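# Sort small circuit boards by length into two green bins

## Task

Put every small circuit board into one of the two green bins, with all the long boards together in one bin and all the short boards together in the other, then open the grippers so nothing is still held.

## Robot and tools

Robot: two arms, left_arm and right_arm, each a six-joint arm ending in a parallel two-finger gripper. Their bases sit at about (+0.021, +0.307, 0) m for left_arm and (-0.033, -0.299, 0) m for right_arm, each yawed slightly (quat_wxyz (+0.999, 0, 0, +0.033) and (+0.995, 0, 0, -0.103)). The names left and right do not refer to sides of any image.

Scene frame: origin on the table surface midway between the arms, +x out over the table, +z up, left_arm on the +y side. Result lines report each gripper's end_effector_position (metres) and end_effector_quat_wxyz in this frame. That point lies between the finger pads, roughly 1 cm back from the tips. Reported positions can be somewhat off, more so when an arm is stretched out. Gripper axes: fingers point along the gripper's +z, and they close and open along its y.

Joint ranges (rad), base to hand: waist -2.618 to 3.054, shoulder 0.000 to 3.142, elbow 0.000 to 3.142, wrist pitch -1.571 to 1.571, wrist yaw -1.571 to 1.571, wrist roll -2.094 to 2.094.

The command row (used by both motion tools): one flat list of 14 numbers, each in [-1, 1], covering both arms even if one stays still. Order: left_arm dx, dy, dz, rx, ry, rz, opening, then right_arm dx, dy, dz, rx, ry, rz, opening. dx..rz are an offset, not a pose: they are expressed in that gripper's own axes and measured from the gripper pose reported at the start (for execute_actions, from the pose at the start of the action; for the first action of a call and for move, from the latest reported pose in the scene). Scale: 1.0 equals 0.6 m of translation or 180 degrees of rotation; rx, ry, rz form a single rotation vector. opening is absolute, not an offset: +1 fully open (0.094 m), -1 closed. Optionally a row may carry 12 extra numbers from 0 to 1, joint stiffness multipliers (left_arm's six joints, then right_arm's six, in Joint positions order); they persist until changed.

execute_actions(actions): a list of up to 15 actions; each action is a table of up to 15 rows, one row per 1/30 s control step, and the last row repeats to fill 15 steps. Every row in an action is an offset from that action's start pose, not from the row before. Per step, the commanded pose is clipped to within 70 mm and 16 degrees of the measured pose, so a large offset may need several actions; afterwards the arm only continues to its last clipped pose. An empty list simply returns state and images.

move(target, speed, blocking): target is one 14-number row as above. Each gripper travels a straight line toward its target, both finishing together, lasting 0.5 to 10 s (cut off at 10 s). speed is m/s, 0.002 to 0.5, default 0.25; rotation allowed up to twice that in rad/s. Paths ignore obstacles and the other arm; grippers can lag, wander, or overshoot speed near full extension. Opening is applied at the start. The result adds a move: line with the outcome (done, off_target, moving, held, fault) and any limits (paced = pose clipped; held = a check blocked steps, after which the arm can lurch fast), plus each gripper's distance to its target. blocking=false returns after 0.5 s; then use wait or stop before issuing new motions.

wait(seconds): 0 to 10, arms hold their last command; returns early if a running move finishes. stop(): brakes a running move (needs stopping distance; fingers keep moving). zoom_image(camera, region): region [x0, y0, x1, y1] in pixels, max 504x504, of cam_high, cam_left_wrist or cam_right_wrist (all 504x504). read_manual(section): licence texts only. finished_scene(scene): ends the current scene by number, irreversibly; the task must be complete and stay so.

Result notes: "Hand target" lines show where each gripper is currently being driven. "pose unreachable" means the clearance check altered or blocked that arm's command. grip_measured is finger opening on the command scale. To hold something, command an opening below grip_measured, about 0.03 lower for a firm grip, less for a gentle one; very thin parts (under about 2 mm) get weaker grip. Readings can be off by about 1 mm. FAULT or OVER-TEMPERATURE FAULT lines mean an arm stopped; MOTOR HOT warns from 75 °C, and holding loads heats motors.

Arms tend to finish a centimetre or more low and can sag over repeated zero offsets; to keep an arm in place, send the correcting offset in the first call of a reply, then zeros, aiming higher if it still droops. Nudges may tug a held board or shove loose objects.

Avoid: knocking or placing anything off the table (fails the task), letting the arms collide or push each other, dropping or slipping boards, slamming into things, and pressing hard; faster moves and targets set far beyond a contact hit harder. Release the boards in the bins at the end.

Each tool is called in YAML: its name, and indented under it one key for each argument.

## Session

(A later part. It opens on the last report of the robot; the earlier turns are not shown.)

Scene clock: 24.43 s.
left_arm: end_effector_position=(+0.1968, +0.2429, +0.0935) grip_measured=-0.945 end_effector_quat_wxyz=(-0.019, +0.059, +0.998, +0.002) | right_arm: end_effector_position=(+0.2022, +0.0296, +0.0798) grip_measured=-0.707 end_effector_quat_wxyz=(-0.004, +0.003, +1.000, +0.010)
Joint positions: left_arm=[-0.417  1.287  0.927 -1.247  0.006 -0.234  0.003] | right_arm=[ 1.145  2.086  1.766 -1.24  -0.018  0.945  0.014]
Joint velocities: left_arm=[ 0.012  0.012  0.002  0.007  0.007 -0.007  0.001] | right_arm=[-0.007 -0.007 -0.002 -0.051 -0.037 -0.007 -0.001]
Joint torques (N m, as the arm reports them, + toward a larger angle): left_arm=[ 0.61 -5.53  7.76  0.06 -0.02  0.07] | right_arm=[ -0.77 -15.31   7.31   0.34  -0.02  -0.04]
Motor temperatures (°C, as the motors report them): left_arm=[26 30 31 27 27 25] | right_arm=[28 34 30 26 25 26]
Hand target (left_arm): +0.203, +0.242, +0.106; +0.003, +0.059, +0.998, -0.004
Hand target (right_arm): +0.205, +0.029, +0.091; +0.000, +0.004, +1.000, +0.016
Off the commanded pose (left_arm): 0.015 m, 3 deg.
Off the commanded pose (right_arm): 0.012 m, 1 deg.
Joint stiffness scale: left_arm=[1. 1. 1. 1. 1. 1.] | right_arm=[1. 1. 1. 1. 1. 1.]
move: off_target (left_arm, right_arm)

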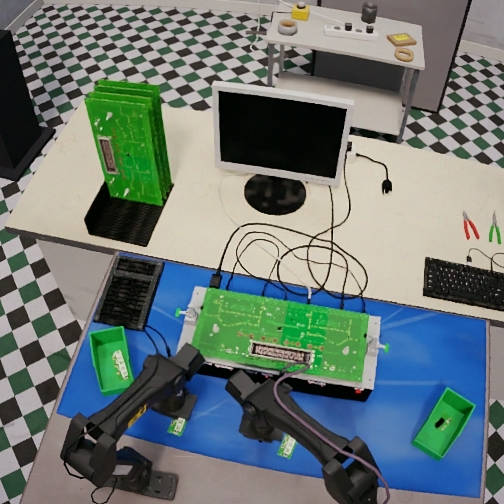

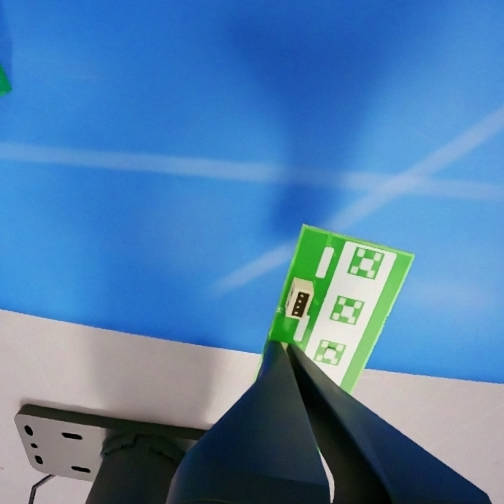

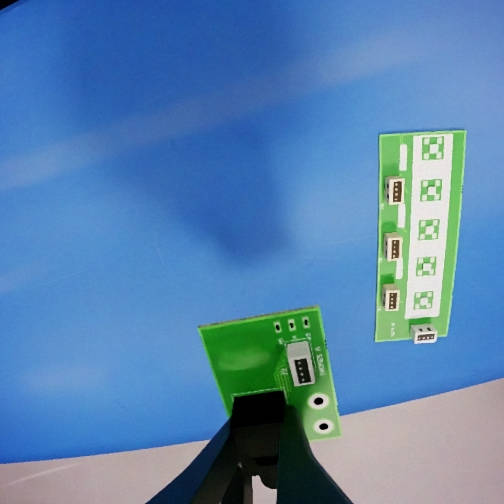

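move:
  target: [-0.146,0.423,-0.11,0,-0.012,-0.185,-0.975,-0.173,-0.79,-0.135,0.006,0,0.15,-0.75]
  speed: 0.33

Scene clock: 27.53 s.
left_arm: end_effector_position=(+0.3109, +0.4756, +0.1563) grip_measured=-0.946 end_effector_quat_wxyz=(-0.003, -0.227, +0.974, -0.001) | right_arm: end_effector_position=(+0.2997, -0.4468, +0.1562) grip_measured=-0.707 end_effector_quat_wxyz=(+0.005, +0.242, +0.970, -0.006)
Joint positions: left_arm=[ 0.458  1.825  1.707 -1.459 -0.     0.065  0.003] | right_arm=[-0.21   1.927  1.84  -1.473  0.011  0.073  0.014]
Joint velocities: left_arm=[-0.007  0.007 -0.012  0.037 -0.037  0.007 -0.001] | right_arm=[-0.002 -0.012 -0.022  0.051  0.007  0.007 -0.   ]
Joint torques (N m, as the arm reports them, + toward a larger angle): left_arm=[ 0.13 -7.69  7.93  0.14  0.   -0.02] | right_arm=[  0.56 -10.6    7.5    0.51   0.1   -0.03]
Motor temperatures (°C, as the motors report them): left_arm=[26 30 32 27 27 25] | right_arm=[28 34 30 26 25 26]
Hand target (left_arm): +0.315, +0.478, +0.163; +0.006, -0.229, +0.973, +0.000
Hand target (right_arm): +0.301, -0.447, +0.157; +0.001, +0.236, +0.972, -0.011
Off the commanded pose (left_arm): 0.010 m, 1 deg.
Off the commanded pose (right_arm): 0.007 m, 2 deg.
Joint stiffness scale: left_arm=[1. 1. 1. 1. 1. 1.] | right_arm=[1. 1. 1. 1. 1. 1.]
move: done

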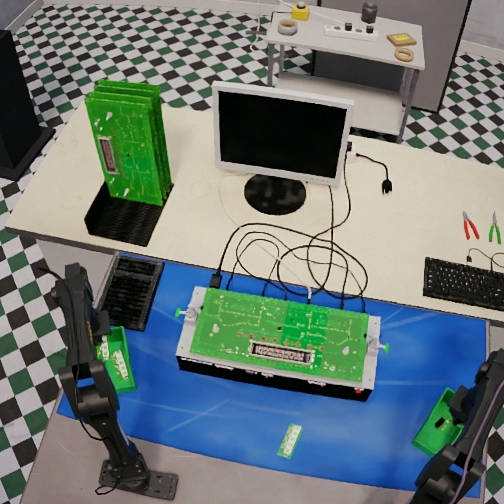

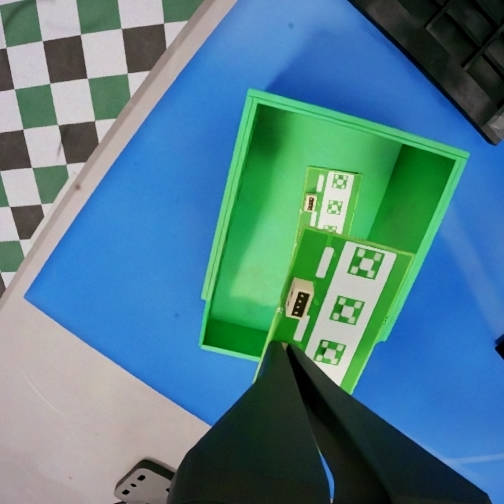

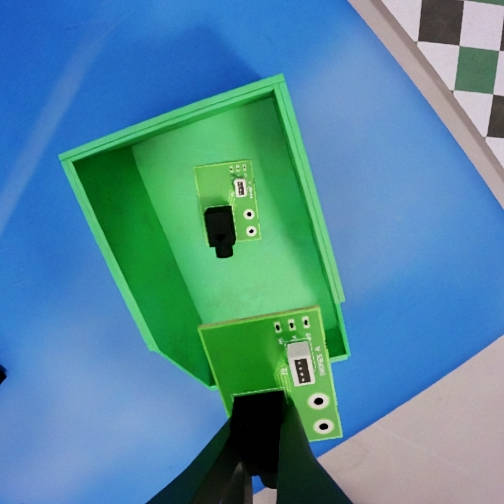

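move:
  target: [0,0,0.195,0,0,0,-0.975,-0.008,0.022,0.195,0,0,0,-0.75]
  speed: 0.14

move:
  target: [0,0,0,0,0,0,-0.75,0,0,0,0,0,0,-0.52]

move:
  target: [0,0,-0.17,0,-0.01,0,-0.75,0,0,-0.16,0,0,0,-0.52]
  speed: 0.22

Scene clock: 29.50 s.
left_arm: end_effector_position=(+0.3114, +0.4759, +0.0416) grip_measured=-0.946 end_effector_quat_wxyz=(-0.006, -0.227, +0.974, -0.002) | right_arm: end_effector_position=(+0.3069, -0.4413, +0.0436) grip_measured=-0.707 end_effector_quat_wxyz=(+0.004, +0.243, +0.970, -0.006)
Joint positions: left_arm=[ 0.458  1.877  1.313 -1.019 -0.     0.065  0.003] | right_arm=[-0.189  1.975  1.456 -1.043  0.011  0.097  0.014]
Joint velocities: left_arm=[-0.007 -0.017 -0.002 -0.095  0.007 -0.007  0.001] | right_arm=[-0.007 -0.012  0.002  0.007  0.022  0.007 -0.   ]
Joint torques (N m, as the arm reports them, + toward a larger angle): left_arm=[ 0.33 -8.4   4.18  0.31 -0.02  0.04] | right_arm=[  0.67 -11.75   5.26   0.75   0.01   0.06]
Motor temperatures (°C, as the motors report them): left_arm=[26 31 32 27 27 25] | right_arm=[28 34 30 26 25 26]
Hand target (left_arm): +0.311, +0.478, +0.040; -0.003, -0.227, +0.974, -0.001
Hand target (right_arm): +0.309, -0.439, +0.039; +0.005, +0.242, +0.970, -0.006
Off the commanded pose (left_arm): 0.003 m, 0 deg.
Off the commanded pose (right_arm): 0.006 m, 0 deg.
Joint stiffness scale: left_arm=[1. 1. 1. 1. 1. 1.] | right_arm=[1. 1. 1. 1. 1. 1.]
move: done

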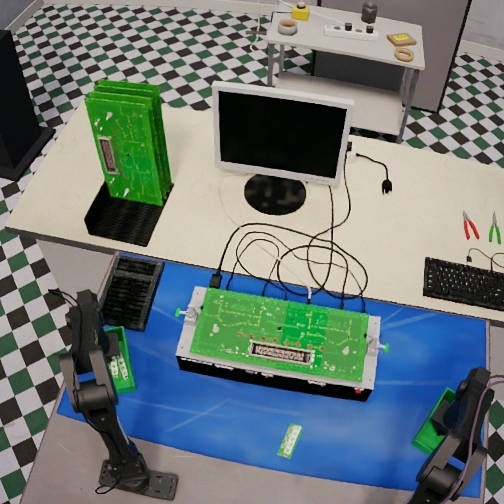

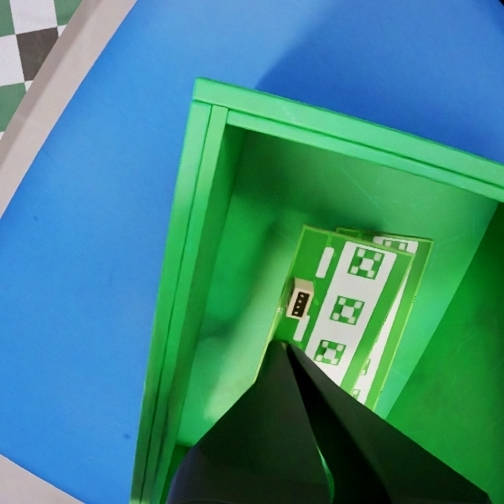

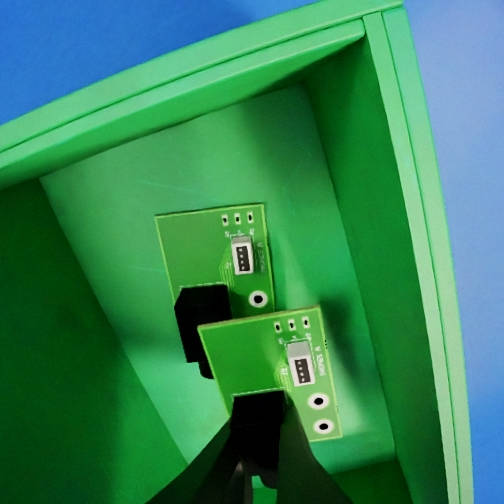

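Scene clock: 30.00 s.
left_arm: end_effector_position=(+0.3114, +0.4759, +0.0416) grip_measured=-0.752 end_effector_quat_wxyz=(-0.006, -0.227, +0.974, -0.002) | right_arm: end_effector_position=(+0.3069, -0.4413, +0.0436) grip_measured=-0.522 end_effector_quat_wxyz=(+0.004, +0.243, +0.970, -0.006)
Joint positions: left_arm=[ 0.458  1.877  1.313 -1.019 -0.     0.065  0.012] | right_arm=[-0.189  1.975  1.456 -1.043  0.011  0.097  0.022]
Joint velocities: left_arm=[ 0.002  0.002 -0.007  0.007 -0.051 -0.037 -0.   ] | right_arm=[-0.007 -0.002 -0.007 -0.037 -0.051 -0.037 -0.   ]
Joint torques (N m, as the arm reports them, + toward a larger angle): left_arm=[ 0.02 -8.41  4.91  0.18 -0.02 -0.01] | right_arm=[ -0.11 -12.27   5.79   0.59  -0.01   0.02]
Motor temperatures (°C, as the motors report them): left_arm=[26 31 32 27 27 25] | right_arm=[28 34 30 26 25 26]
Hand target (left_arm): +0.311, +0.476, +0.042; -0.006, -0.227, +0.974, -0.002
Hand target (right_arm): +0.307, -0.441, +0.044; +0.004, +0.243, +0.970, -0.006
Off the commanded pose (left_arm): 0.000 m, 0 deg.
Off the commanded pose (right_arm): 0.000 m, 0 deg.
Joint stiffness scale: left_arm=[1. 1. 1. 1. 1. 1.] | right_arm=[1. 1. 1. 1. 1. 1.]
move: done

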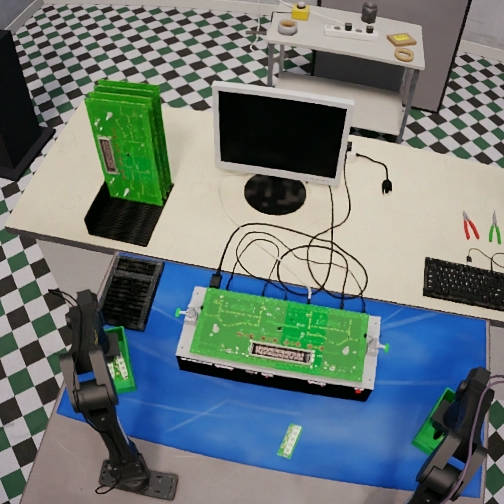

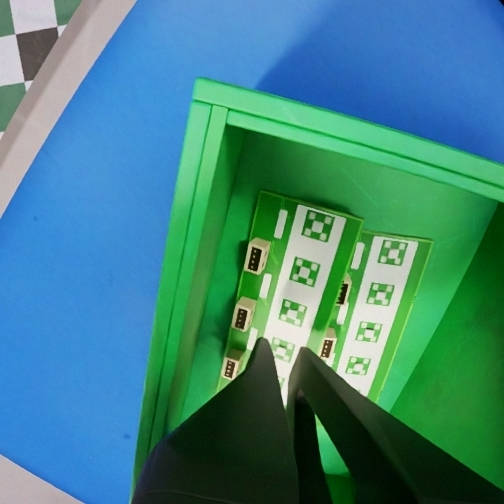

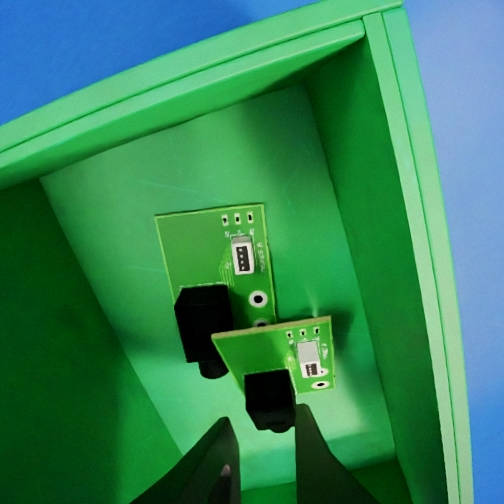

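Scene clock: 31.17 s.
left_arm: end_effector_position=(+0.3071, +0.4735, +0.1316) grip_measured=-0.752 end_effector_quat_wxyz=(-0.006, -0.227, +0.974, -0.002) | right_arm: end_effector_position=(+0.3074, -0.4415, +0.1332) grip_measured=-0.522 end_effector_quat_wxyz=(+0.000, +0.243, +0.970, -0.006)
Joint positions: left_arm=[ 0.458  1.807  1.586 -1.362 -0.     0.065  0.012] | right_arm=[-0.189  1.947  1.776 -1.397  0.011  0.097  0.022]
Joint velocities: left_arm=[ 0.017 -0.002  0.002  0.007 -0.022 -0.051  0.001] | right_arm=[-0.002 -0.027  0.007  0.066 -0.007 -0.022 -0.   ]
Joint torques (N m, as the arm reports them, + toward a larger angle): left_arm=[-0.28 -9.09  7.58  0.09 -0.01 -0.02] | right_arm=[  0.28 -12.7    7.11   0.4    0.01   0.05]
Motor temperatures (°C, as the motors report them): left_arm=[26 31 32 27 27 25] | right_arm=[28 34 30 26 25 26]
Hand target (left_arm): +0.311, +0.474, +0.143; +0.010, -0.227, +0.974, +0.002
Hand target (right_arm): +0.308, -0.440, +0.139; +0.004, +0.243, +0.970, -0.006
Off the commanded pose (left_arm): 0.014 m, 2 deg.
Off the commanded pose (right_arm): 0.007 m, 0 deg.
Joint stiffness scale: left_arm=[1. 1. 1. 1. 1. 1.] | right_arm=[1. 1. 1. 1. 1. 1.]
move: off_target (left_arm)

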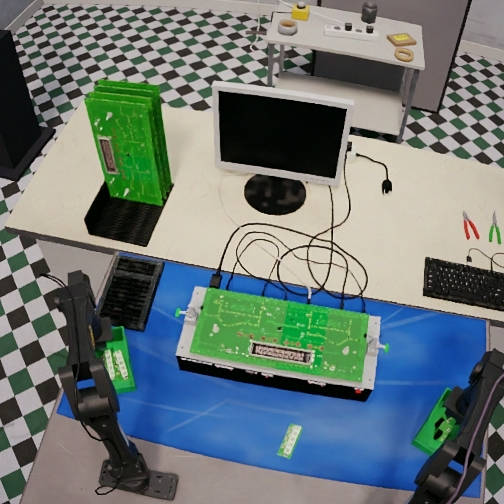

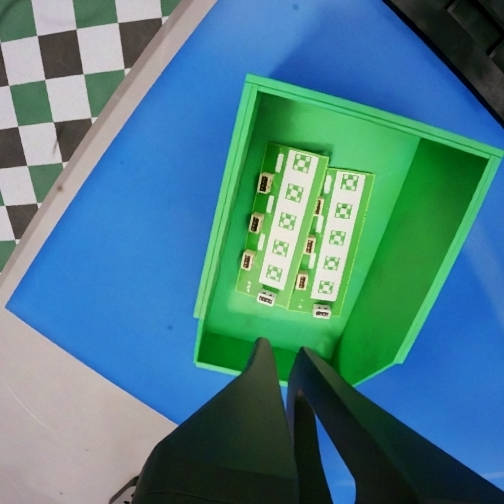

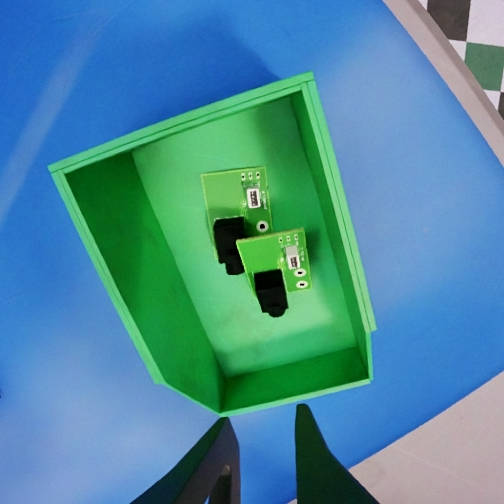

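execute_actions:
  actions: []

move:
  target: [0.50,-0.69,0.10,0,-0.005,0.21,-0.55,0,0,0,0,0,0,-0.52]
  speed: 0.3

Scene clock: 32.90 s.
left_arm: end_effector_position=(+0.3068, +0.4733, +0.1316) grip_measured=-0.752 end_effector_quat_wxyz=(-0.007, -0.227, +0.974, -0.002) | right_arm: end_effector_position=(+0.3071, -0.4413, +0.1332) grip_measured=-0.522 end_effector_quat_wxyz=(-0.000, +0.243, +0.970, -0.005)
Joint positions: left_arm=[ 0.458  1.807  1.586 -1.364 -0.     0.065  0.012] | right_arm=[-0.189  1.947  1.776 -1.399  0.011  0.097  0.022]
Joint velocities: left_arm=[-0.012 -0.012 -0.002 -0.051 -0.051  0.007 -0.   ] | right_arm=[-0.022 -0.002  0.002  0.095  0.051 -0.081  0.   ]
Joint torques (N m, as the arm reports them, + toward a larger angle): left_arm=[-0.24 -9.07  7.61  0.11 -0.02 -0.04] | right_arm=[  0.26 -12.61   7.06   0.4    0.02   0.04]
Motor temperatures (°C, as the motors report them): left_arm=[26 31 32 27 27 25] | right_arm=[28 34 30 26 25 26]
Hand target (left_arm): +0.311, +0.474, +0.143; +0.010, -0.227, +0.974, +0.002
Hand target (right_arm): +0.308, -0.440, +0.139; +0.004, +0.243, +0.970, -0.006
Off the commanded pose (left_arm): 0.014 m, 2 deg.
Off the commanded pose (right_arm): 0.007 m, 0 deg.
Joint stiffness scale: left_arm=[1. 1. 1. 1. 1. 1.] | right_arm=[1. 1. 1. 1. 1. 1.]

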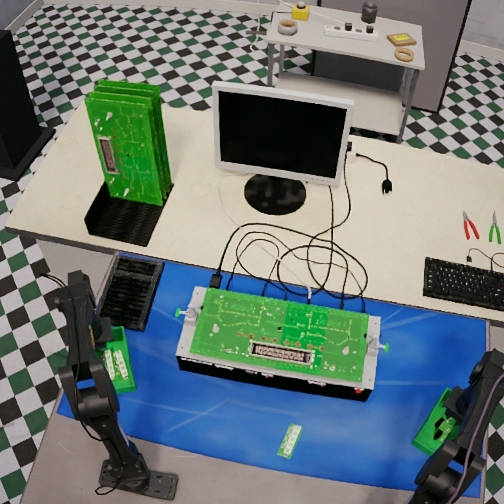

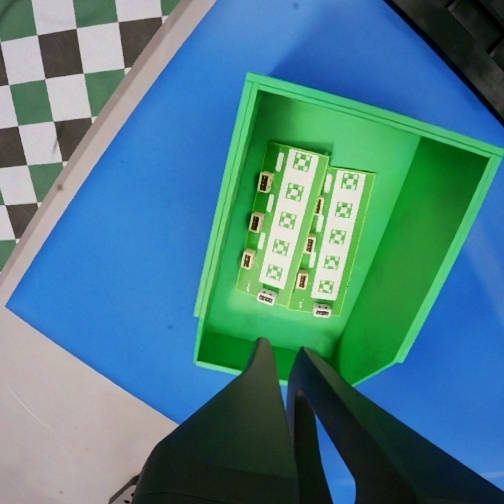

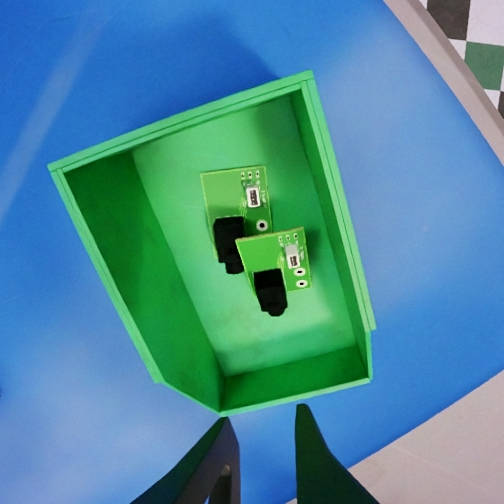

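Scene clock: 35.23 s.
left_arm: end_effector_position=(+0.2170, -0.0174, +0.0604) grip_measured=-0.551 end_effector_quat_wxyz=(-0.016, +0.108, +0.994, +0.011) | right_arm: end_effector_position=(+0.3071, -0.4413, +0.1332) grip_measured=-0.522 end_effector_quat_wxyz=(-0.000, +0.243, +0.970, -0.005)
Joint positions: left_arm=[-1.091  2.044  1.624 -1.187  0.012 -0.809  0.021] | right_arm=[-0.189  1.947  1.776 -1.399  0.011  0.097  0.022]
Joint velocities: left_arm=[-0.002 -0.002 -0.007 -0.051 -0.022 -0.007 -0.   ] | right_arm=[ 0.007  0.002  0.007  0.007  0.007  0.051 -0.001]
Joint torques (N m, as the arm reports them, + toward a larger angle): left_arm=[ 0.45 -9.69  7.76  0.02 -0.15 -0.09] | right_arm=[ -0.03 -12.17   5.88   0.58  -0.01   0.02]
Motor temperatures (°C, as the motors report them): left_arm=[26 32 32 27 27 25] | right_arm=[28 34 30 26 25 26]
Hand target (left_arm): +0.224, -0.020, +0.068; -0.006, +0.101, +0.995, +0.008
Hand target (right_arm): +0.307, -0.441, +0.133; -0.000, +0.243, +0.970, -0.005
Off the commanded pose (left_arm): 0.021 m, 3 deg.
Off the commanded pose (right_arm): 0.000 m, 0 deg.
Joint stiffness scale: left_arm=[1. 1. 1. 1. 1. 1.] | right_arm=[1. 1. 1. 1. 1. 1.]
move: off_target (left_arm)

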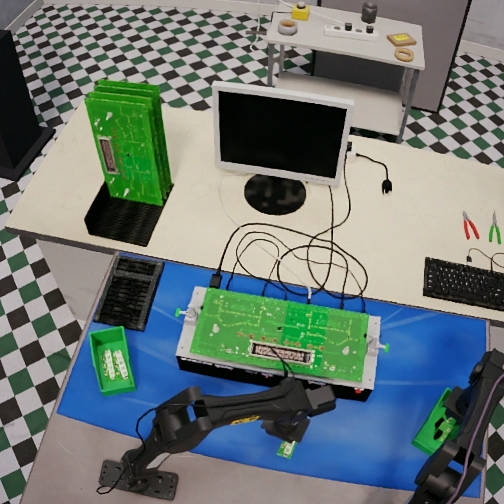

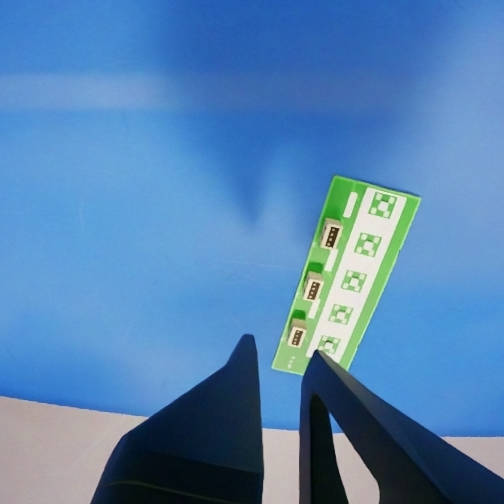

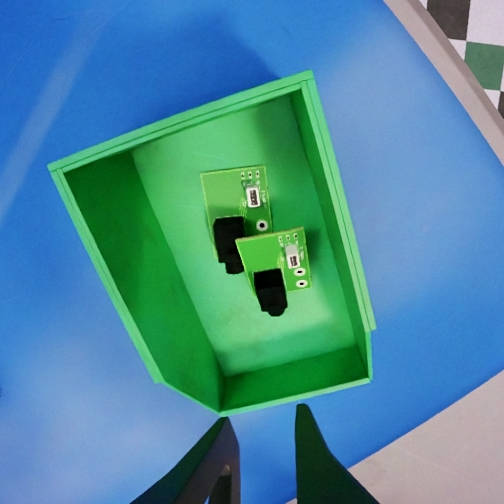

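move:
  target: [0,-0.028,0.03,0.007,-0.01,0.03,-0.55,0,0,0,0,0,0,-0.52]
  speed: 0.1

Scene clock: 36.57 s.
left_arm: end_effector_position=(+0.2151, -0.0339, +0.0462) grip_measured=-0.551 end_effector_quat_wxyz=(-0.003, +0.147, +0.989, -0.006) | right_arm: end_effector_position=(+0.3071, -0.4413, +0.1332) grip_measured=-0.522 end_effector_quat_wxyz=(-0.000, +0.243, +0.970, -0.005)
Joint positions: left_arm=[-1.116  2.066  1.601 -1.1    0.012 -0.755  0.021] | right_arm=[-0.189  1.947  1.776 -1.399  0.011  0.097  0.022]
Joint velocities: left_arm=[-0.002  0.002  0.002  0.022 -0.007  0.022  0.001] | right_arm=[ 0.007 -0.007  0.002  0.007 -0.037  0.007  0.   ]
Joint torques (N m, as the arm reports them, + toward a larger angle): left_arm=[-0.49 -9.74  4.11  0.3  -0.07  0.05] | right_arm=[ -0.1  -12.15   5.83   0.56  -0.01   0.01]
Motor temperatures (°C, as the motors report them): left_arm=[26 32 32 27 27 25] | right_arm=[28 35 30 26 25 26]
Hand target (left_arm): +0.214, -0.033, +0.042; -0.002, +0.155, +0.988, -0.002
Hand target (right_arm): +0.307, -0.441, +0.133; -0.000, +0.243, +0.970, -0.005
Off the commanded pose (left_arm): 0.005 m, 1 deg.
Off the commanded pose (right_arm): 0.000 m, 0 deg.
Joint stiffness scale: left_arm=[1. 1. 1. 1. 1. 1.] | right_arm=[1. 1. 1. 1. 1. 1.]
move: done

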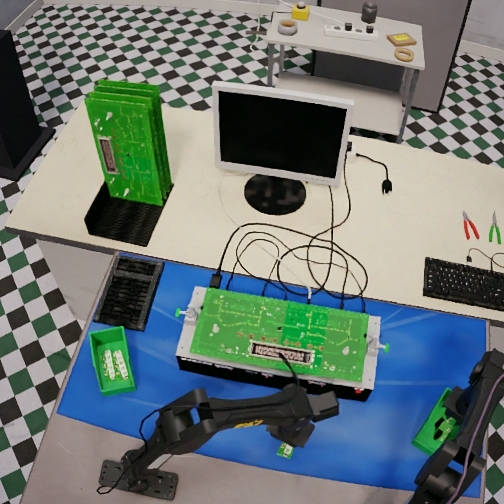

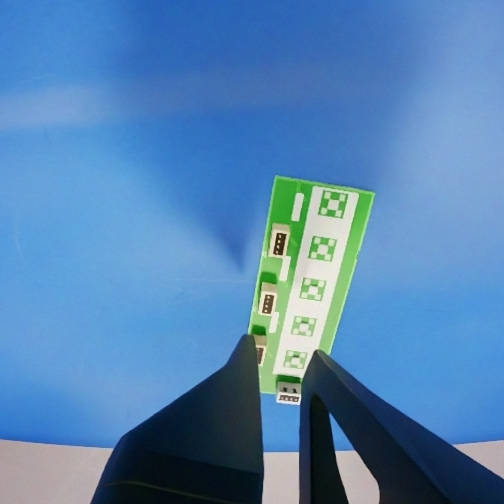

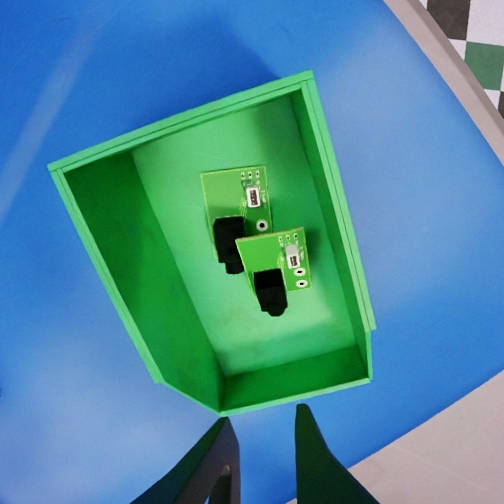

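move:
  target: [-0.007,0.007,0.03,0,0,0,-0.55,0,0,0,0,0,0,-0.52]
  speed: 0.06

Scene clock: 37.67 s.
left_arm: end_effector_position=(+0.2191, -0.0341, +0.0331) grip_measured=-0.551 end_effector_quat_wxyz=(-0.001, +0.146, +0.989, -0.008) | right_arm: end_effector_position=(+0.3071, -0.4413, +0.1332) grip_measured=-0.522 end_effector_quat_wxyz=(-0.000, +0.243, +0.970, -0.005)
Joint positions: left_arm=[-1.108  2.082  1.571 -1.049  0.012 -0.749  0.021] | right_arm=[-0.189  1.947  1.776 -1.399  0.011  0.097  0.022]
Joint velocities: left_arm=[-0.012 -0.007 -0.002 -0.037 -0.022  0.022 -0.   ] | right_arm=[-0.012  0.002  0.002 -0.007  0.051 -0.081  0.001]
Joint torques (N m, as the arm reports them, + toward a larger angle): left_arm=[ 0.47 -9.7   4.04  0.33 -0.01  0.08] | right_arm=[ -0.07 -12.13   5.82   0.56   0.01   0.01]
Motor temperatures (°C, as the motors report them): left_arm=[26 32 32 27 27 25] | right_arm=[28 35 30 26 25 26]
Hand target (left_arm): +0.221, -0.031, +0.028; -0.003, +0.147, +0.989, -0.006
Hand target (right_arm): +0.307, -0.441, +0.133; -0.000, +0.243, +0.970, -0.005
Off the commanded pose (left_arm): 0.006 m, 0 deg.
Off the commanded pose (right_arm): 0.000 m, 0 deg.
Joint stiffness scale: left_arm=[1. 1. 1. 1. 1. 1.] | right_arm=[1. 1. 1. 1. 1. 1.]
move: done

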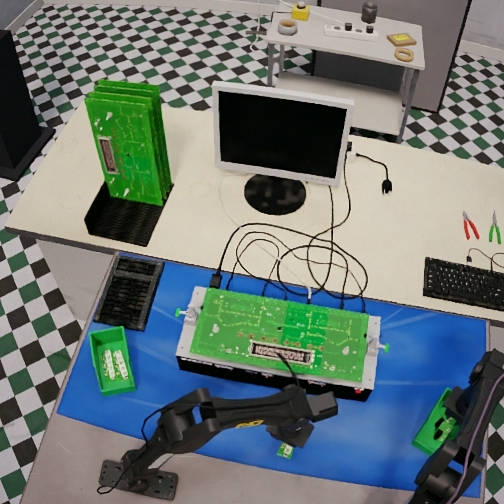

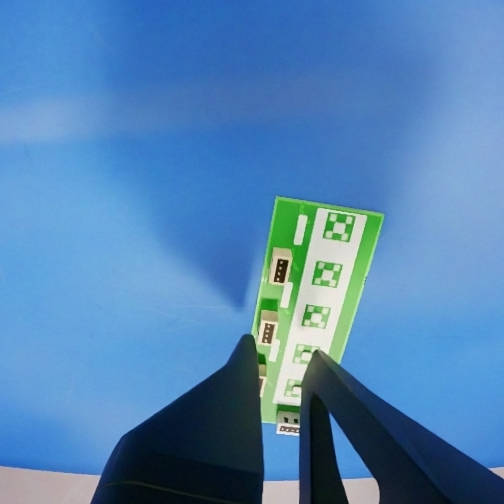

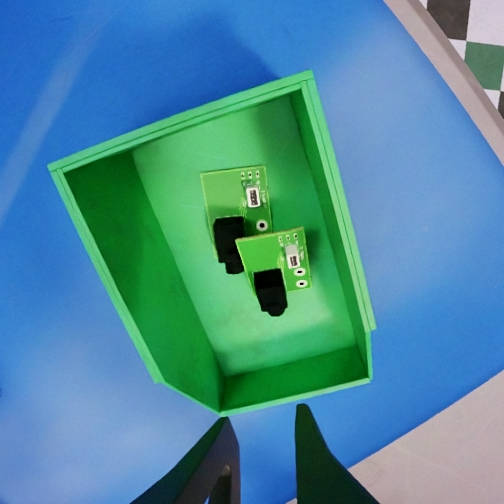

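move:
  target: [0,0.013,0.037,0,0,0,-0.55,0,0,0,0,0,0,-0.52]
  speed: 0.045

Scene clock: 38.73 s.
left_arm: end_effector_position=(+0.2195, -0.0306, +0.0182) grip_measured=-0.551 end_effector_quat_wxyz=(+0.000, +0.146, +0.989, -0.012) | right_arm: end_effector_position=(+0.3071, -0.4413, +0.1332) grip_measured=-0.522 end_effector_quat_wxyz=(-0.000, +0.243, +0.970, -0.005)
Joint positions: left_arm=[-1.102  2.082  1.509 -0.979  0.014 -0.743  0.021] | right_arm=[-0.189  1.947  1.776 -1.399  0.011  0.097  0.022]
Joint velocities: left_arm=[-0.022 -0.002 -0.012 -0.037 -0.037  0.007 -0.   ] | right_arm=[-0.012  0.007 -0.002 -0.007  0.051  0.051 -0.001]
Joint torques (N m, as the arm reports them, + toward a larger angle): left_arm=[ 0.57 -9.31  3.58  0.38 -0.04  0.07] | right_arm=[ -0.14 -12.14   5.84   0.56   0.     0.  ]
Motor temperatures (°C, as the motors report them): left_arm=[26 33 32 27 27 25] | right_arm=[28 35 30 26 25 26]
Hand target (left_arm): +0.221, -0.027, +0.011; -0.001, +0.146, +0.989, -0.008
Hand target (right_arm): +0.307, -0.441, +0.133; -0.000, +0.243, +0.970, -0.005
Off the commanded pose (left_arm): 0.008 m, 0 deg.
Off the commanded pose (right_arm): 0.000 m, 0 deg.
Joint stiffness scale: left_arm=[1. 1. 1. 1. 1. 1.] | right_arm=[1. 1. 1. 1. 1. 1.]
move: done

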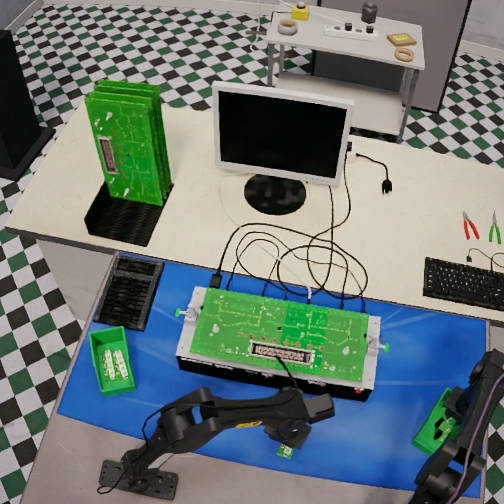

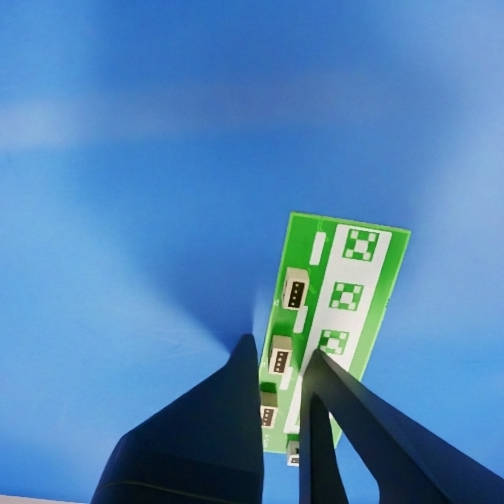

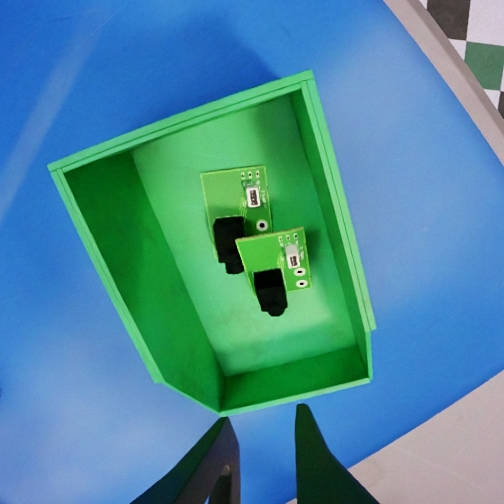

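Go slightly lower, then close.

move:
  target: [0,0.005,0.016,0,0,0,-0.55,0,0,0,0,0,0,-0.52]
  speed: 0.03

move:
  target: [0,0,0,0,0,0,-0.97,0,0,0,0,0,0,-0.52]

move:
  target: [0,0,-0.14,0,0,0,-0.97,0,0,0,0,0,0,-0.52]
  speed: 0.12

Scene clock: 39.87 s.
left_arm: end_effector_position=(+0.2204, -0.0321, +0.0174) grip_measured=-0.551 end_effector_quat_wxyz=(+0.003, +0.146, +0.989, -0.015) | right_arm: end_effector_position=(+0.3071, -0.4413, +0.1332) grip_measured=-0.522 end_effector_quat_wxyz=(-0.000, +0.243, +0.970, -0.005)
Joint positions: left_arm=[-1.102  2.082  1.505 -0.968  0.014 -0.743  0.021] | right_arm=[-0.189  1.947  1.776 -1.399  0.011  0.097  0.022]
Joint velocities: left_arm=[ 0.002 -0.002  0.007 -0.037  0.095 -0.007  0.001] | right_arm=[ 0.007  0.002  0.002 -0.022 -0.022 -0.051  0.   ]
Joint torques (N m, as the arm reports them, + toward a larger angle): left_arm=[ 0.41 -9.58  2.74  0.49 -0.01  0.03] | right_arm=[ -0.08 -12.17   5.88   0.55   0.     0.02]
Motor temperatures (°C, as the motors report them): left_arm=[26 33 32 27 27 25] | right_arm=[28 35 30 26 25 26]
Hand target (left_arm): +0.220, -0.028, +0.009; +0.000, +0.146, +0.989, -0.012
Hand target (right_arm): +0.307, -0.441, +0.133; -0.000, +0.243, +0.970, -0.005
Off the commanded pose (left_arm): 0.010 m, 0 deg.
Off the commanded pose (right_arm): 0.000 m, 0 deg.
Joint stiffness scale: left_arm=[1. 1. 1. 1. 1. 1.] | right_arm=[1. 1. 1. 1. 1. 1.]
move: done

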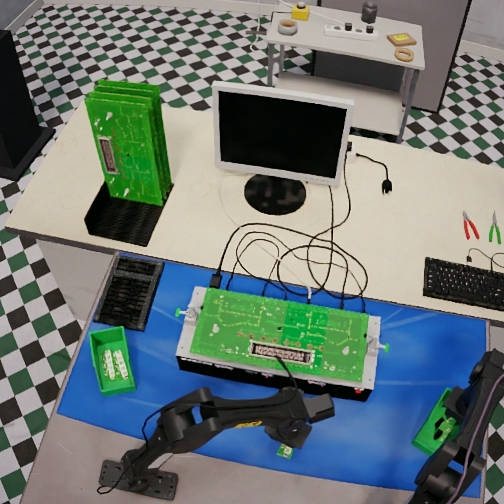

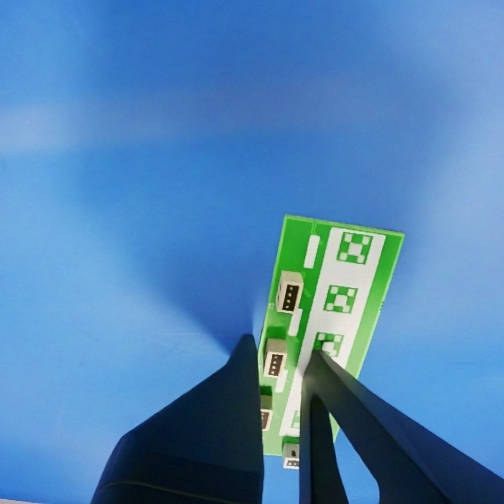

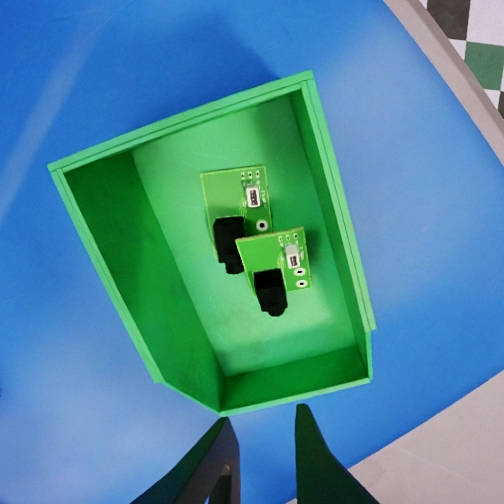

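Scene clock: 40.37 s.
left_arm: end_effector_position=(+0.2205, -0.0311, +0.0174) grip_measured=-0.932 end_effector_quat_wxyz=(+0.002, +0.146, +0.989, -0.013) | right_arm: end_effector_position=(+0.3071, -0.4413, +0.1332) grip_measured=-0.522 end_effector_quat_wxyz=(-0.000, +0.243, +0.970, -0.005)
Joint positions: left_arm=[-1.101  2.082  1.505 -0.971  0.013 -0.743  0.003] | right_arm=[-0.189  1.947  1.776 -1.399  0.011  0.097  0.022]
Joint velocities: left_arm=[-0.017  0.007 -0.012 -0.022  0.051 -0.022 -0.002] | right_arm=[ 0.007 -0.002 -0.012  0.022  0.022 -0.007  0.   ]
Joint torques (N m, as the arm reports them, + toward a larger angle): left_arm=[-0.06 -9.99  4.96  0.29 -0.01  0.  ] | right_arm=[ -0.09 -12.14   5.89   0.57   0.01   0.01]
Motor temperatures (°C, as the motors report them): left_arm=[26 33 32 27 27 25] | right_arm=[28 35 30 26 25 26]
Hand target (left_arm): +0.220, -0.032, +0.017; +0.003, +0.146, +0.989, -0.015
Hand target (right_arm): +0.307, -0.441, +0.133; -0.000, +0.243, +0.970, -0.005
Off the commanded pose (left_arm): 0.001 m, 0 deg.
Off the commanded pose (right_arm): 0.000 m, 0 deg.
Joint stiffness scale: left_arm=[1. 1. 1. 1. 1. 1.] | right_arm=[1. 1. 1. 1. 1. 1.]
move: done

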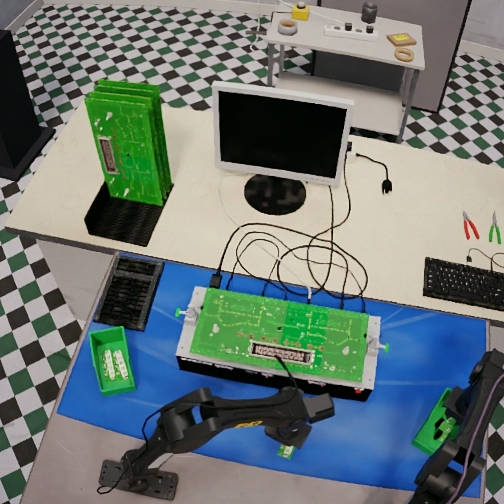

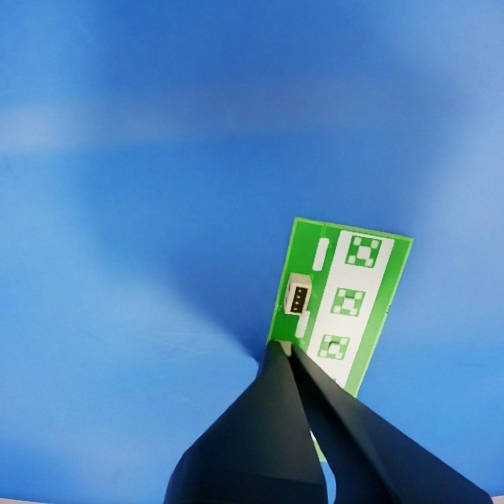

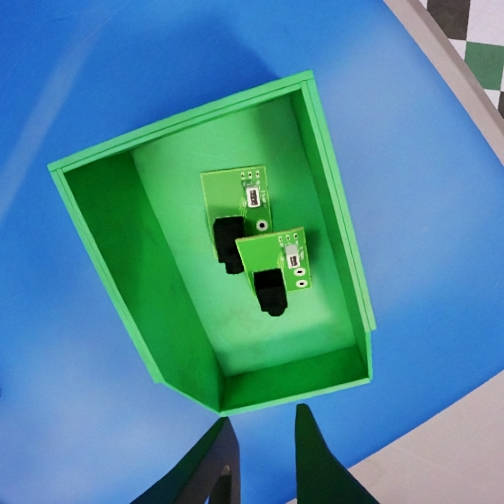

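Scene clock: 41.70 s.
left_arm: end_effector_position=(+0.2156, -0.0230, +0.0839) grip_measured=-0.932 end_effector_quat_wxyz=(-0.011, +0.145, +0.989, +0.003) | right_arm: end_effector_position=(+0.3071, -0.4413, +0.1332) grip_measured=-0.522 end_effector_quat_wxyz=(-0.000, +0.243, +0.970, -0.005)
Joint positions: left_arm=[-1.101  2.031  1.7   -1.259  0.013 -0.744  0.003] | right_arm=[-0.189  1.947  1.776 -1.399  0.011  0.097  0.022]
Joint velocities: left_arm=[-0.017  0.002  0.007 -0.051  0.037 -0.066  0.001] | right_arm=[-0.017 -0.027 -0.002  0.007  0.051 -0.037 -0.   ]
Joint torques (N m, as the arm reports them, + toward a larger angle): left_arm=[  0.02 -11.73   7.81   0.05  -0.03  -0.01] | right_arm=[ -0.03 -12.17   5.83   0.56   0.     0.01]
Motor temperatures (°C, as the motors report them): left_arm=[26 34 32 27 27 25] | right_arm=[28 35 30 26 25 26]
Hand target (left_arm): +0.218, -0.028, +0.101; +0.002, +0.146, +0.989, -0.013
Hand target (right_arm): +0.307, -0.441, +0.133; -0.000, +0.243, +0.970, -0.005
Off the commanded pose (left_arm): 0.019 m, 2 deg.
Off the commanded pose (right_arm): 0.000 m, 0 deg.
Joint stiffness scale: left_arm=[1. 1. 1. 1. 1. 1.] | right_arm=[1. 1. 1. 1. 1. 1.]
move: off_target (left_arm)

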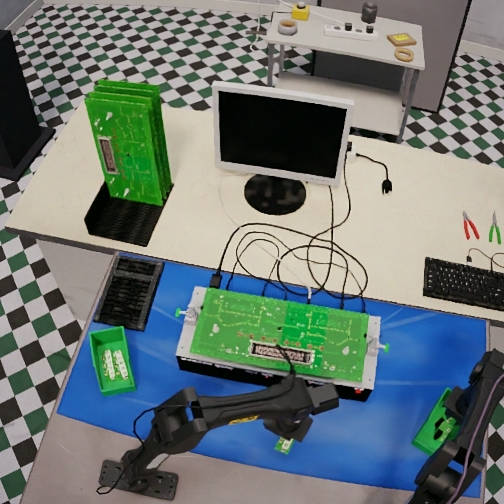

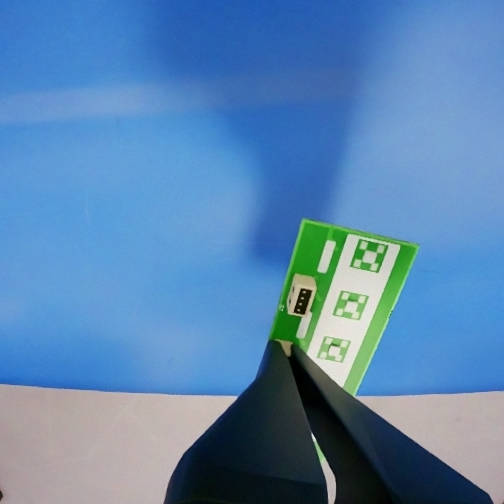

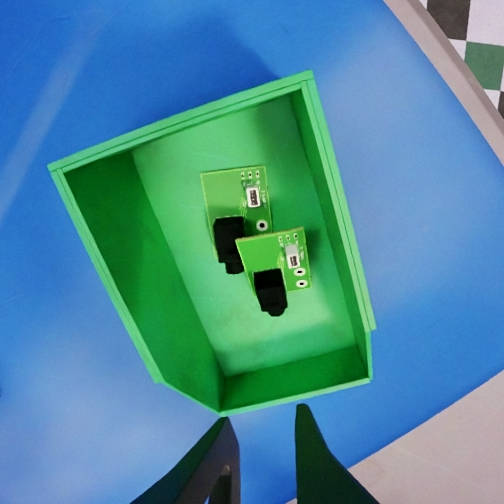

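move:
  target: [0.065,0.828,-0.125,0,-0.007,-0.239,-0.97,0,0,0,0,0,0,-0.52]
  speed: 0.3

Scene clock: 44.47 s.
left_arm: end_effector_position=(+0.3115, +0.4542, +0.1531) grip_measured=-0.932 end_effector_quat_wxyz=(-0.005, -0.235, +0.972, -0.006) | right_arm: end_effector_position=(+0.3071, -0.4413, +0.1332) grip_measured=-0.522 end_effector_quat_wxyz=(-0.000, +0.243, +0.970, -0.005)
Joint positions: left_arm=[ 0.405  1.791  1.651 -1.443  0.01  -0.003  0.003] | right_arm=[-0.189  1.947  1.776 -1.399  0.011  0.097  0.022]
Joint velocities: left_arm=[-0.012 -0.017  0.022 -0.037 -0.066  0.051 -0.002] | right_arm=[ 0.002 -0.012  0.002 -0.022 -0.022  0.037 -0.   ]
Joint torques (N m, as the arm reports them, + toward a larger angle): left_arm=[-0.38 -7.4   7.92  0.09  0.04  0.06] | right_arm=[ -0.1  -12.2    5.88   0.56   0.     0.  ]
Motor temperatures (°C, as the motors report them): left_arm=[26 34 32 27 27 25] | right_arm=[28 35 30 26 25 26]
Hand target (left_arm): +0.317, +0.454, +0.160; +0.005, -0.228, +0.974, -0.007
Hand target (right_arm): +0.307, -0.441, +0.133; -0.000, +0.243, +0.970, -0.005
Off the commanded pose (left_arm): 0.017 m, 2 deg.
Off the commanded pose (right_arm): 0.000 m, 0 deg.
Joint stiffness scale: left_arm=[1. 1. 1. 1. 1. 1.] | right_arm=[1. 1. 1. 1. 1. 1.]
move: off_target (left_arm)

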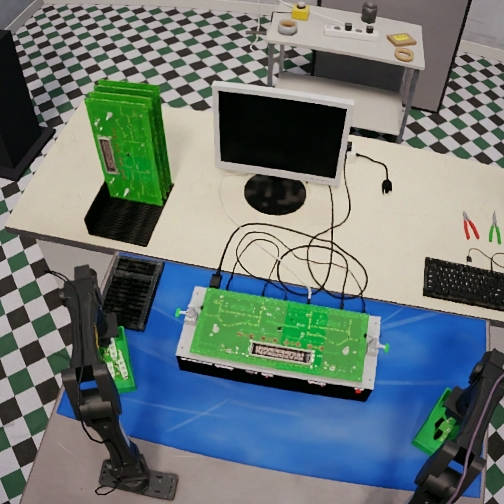

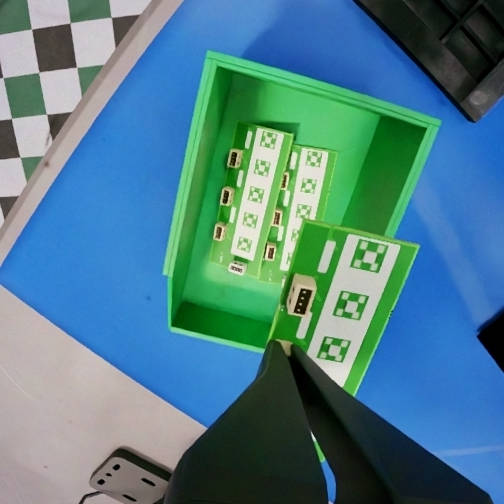

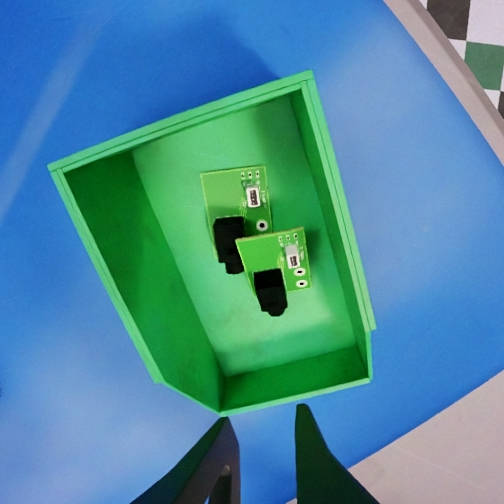

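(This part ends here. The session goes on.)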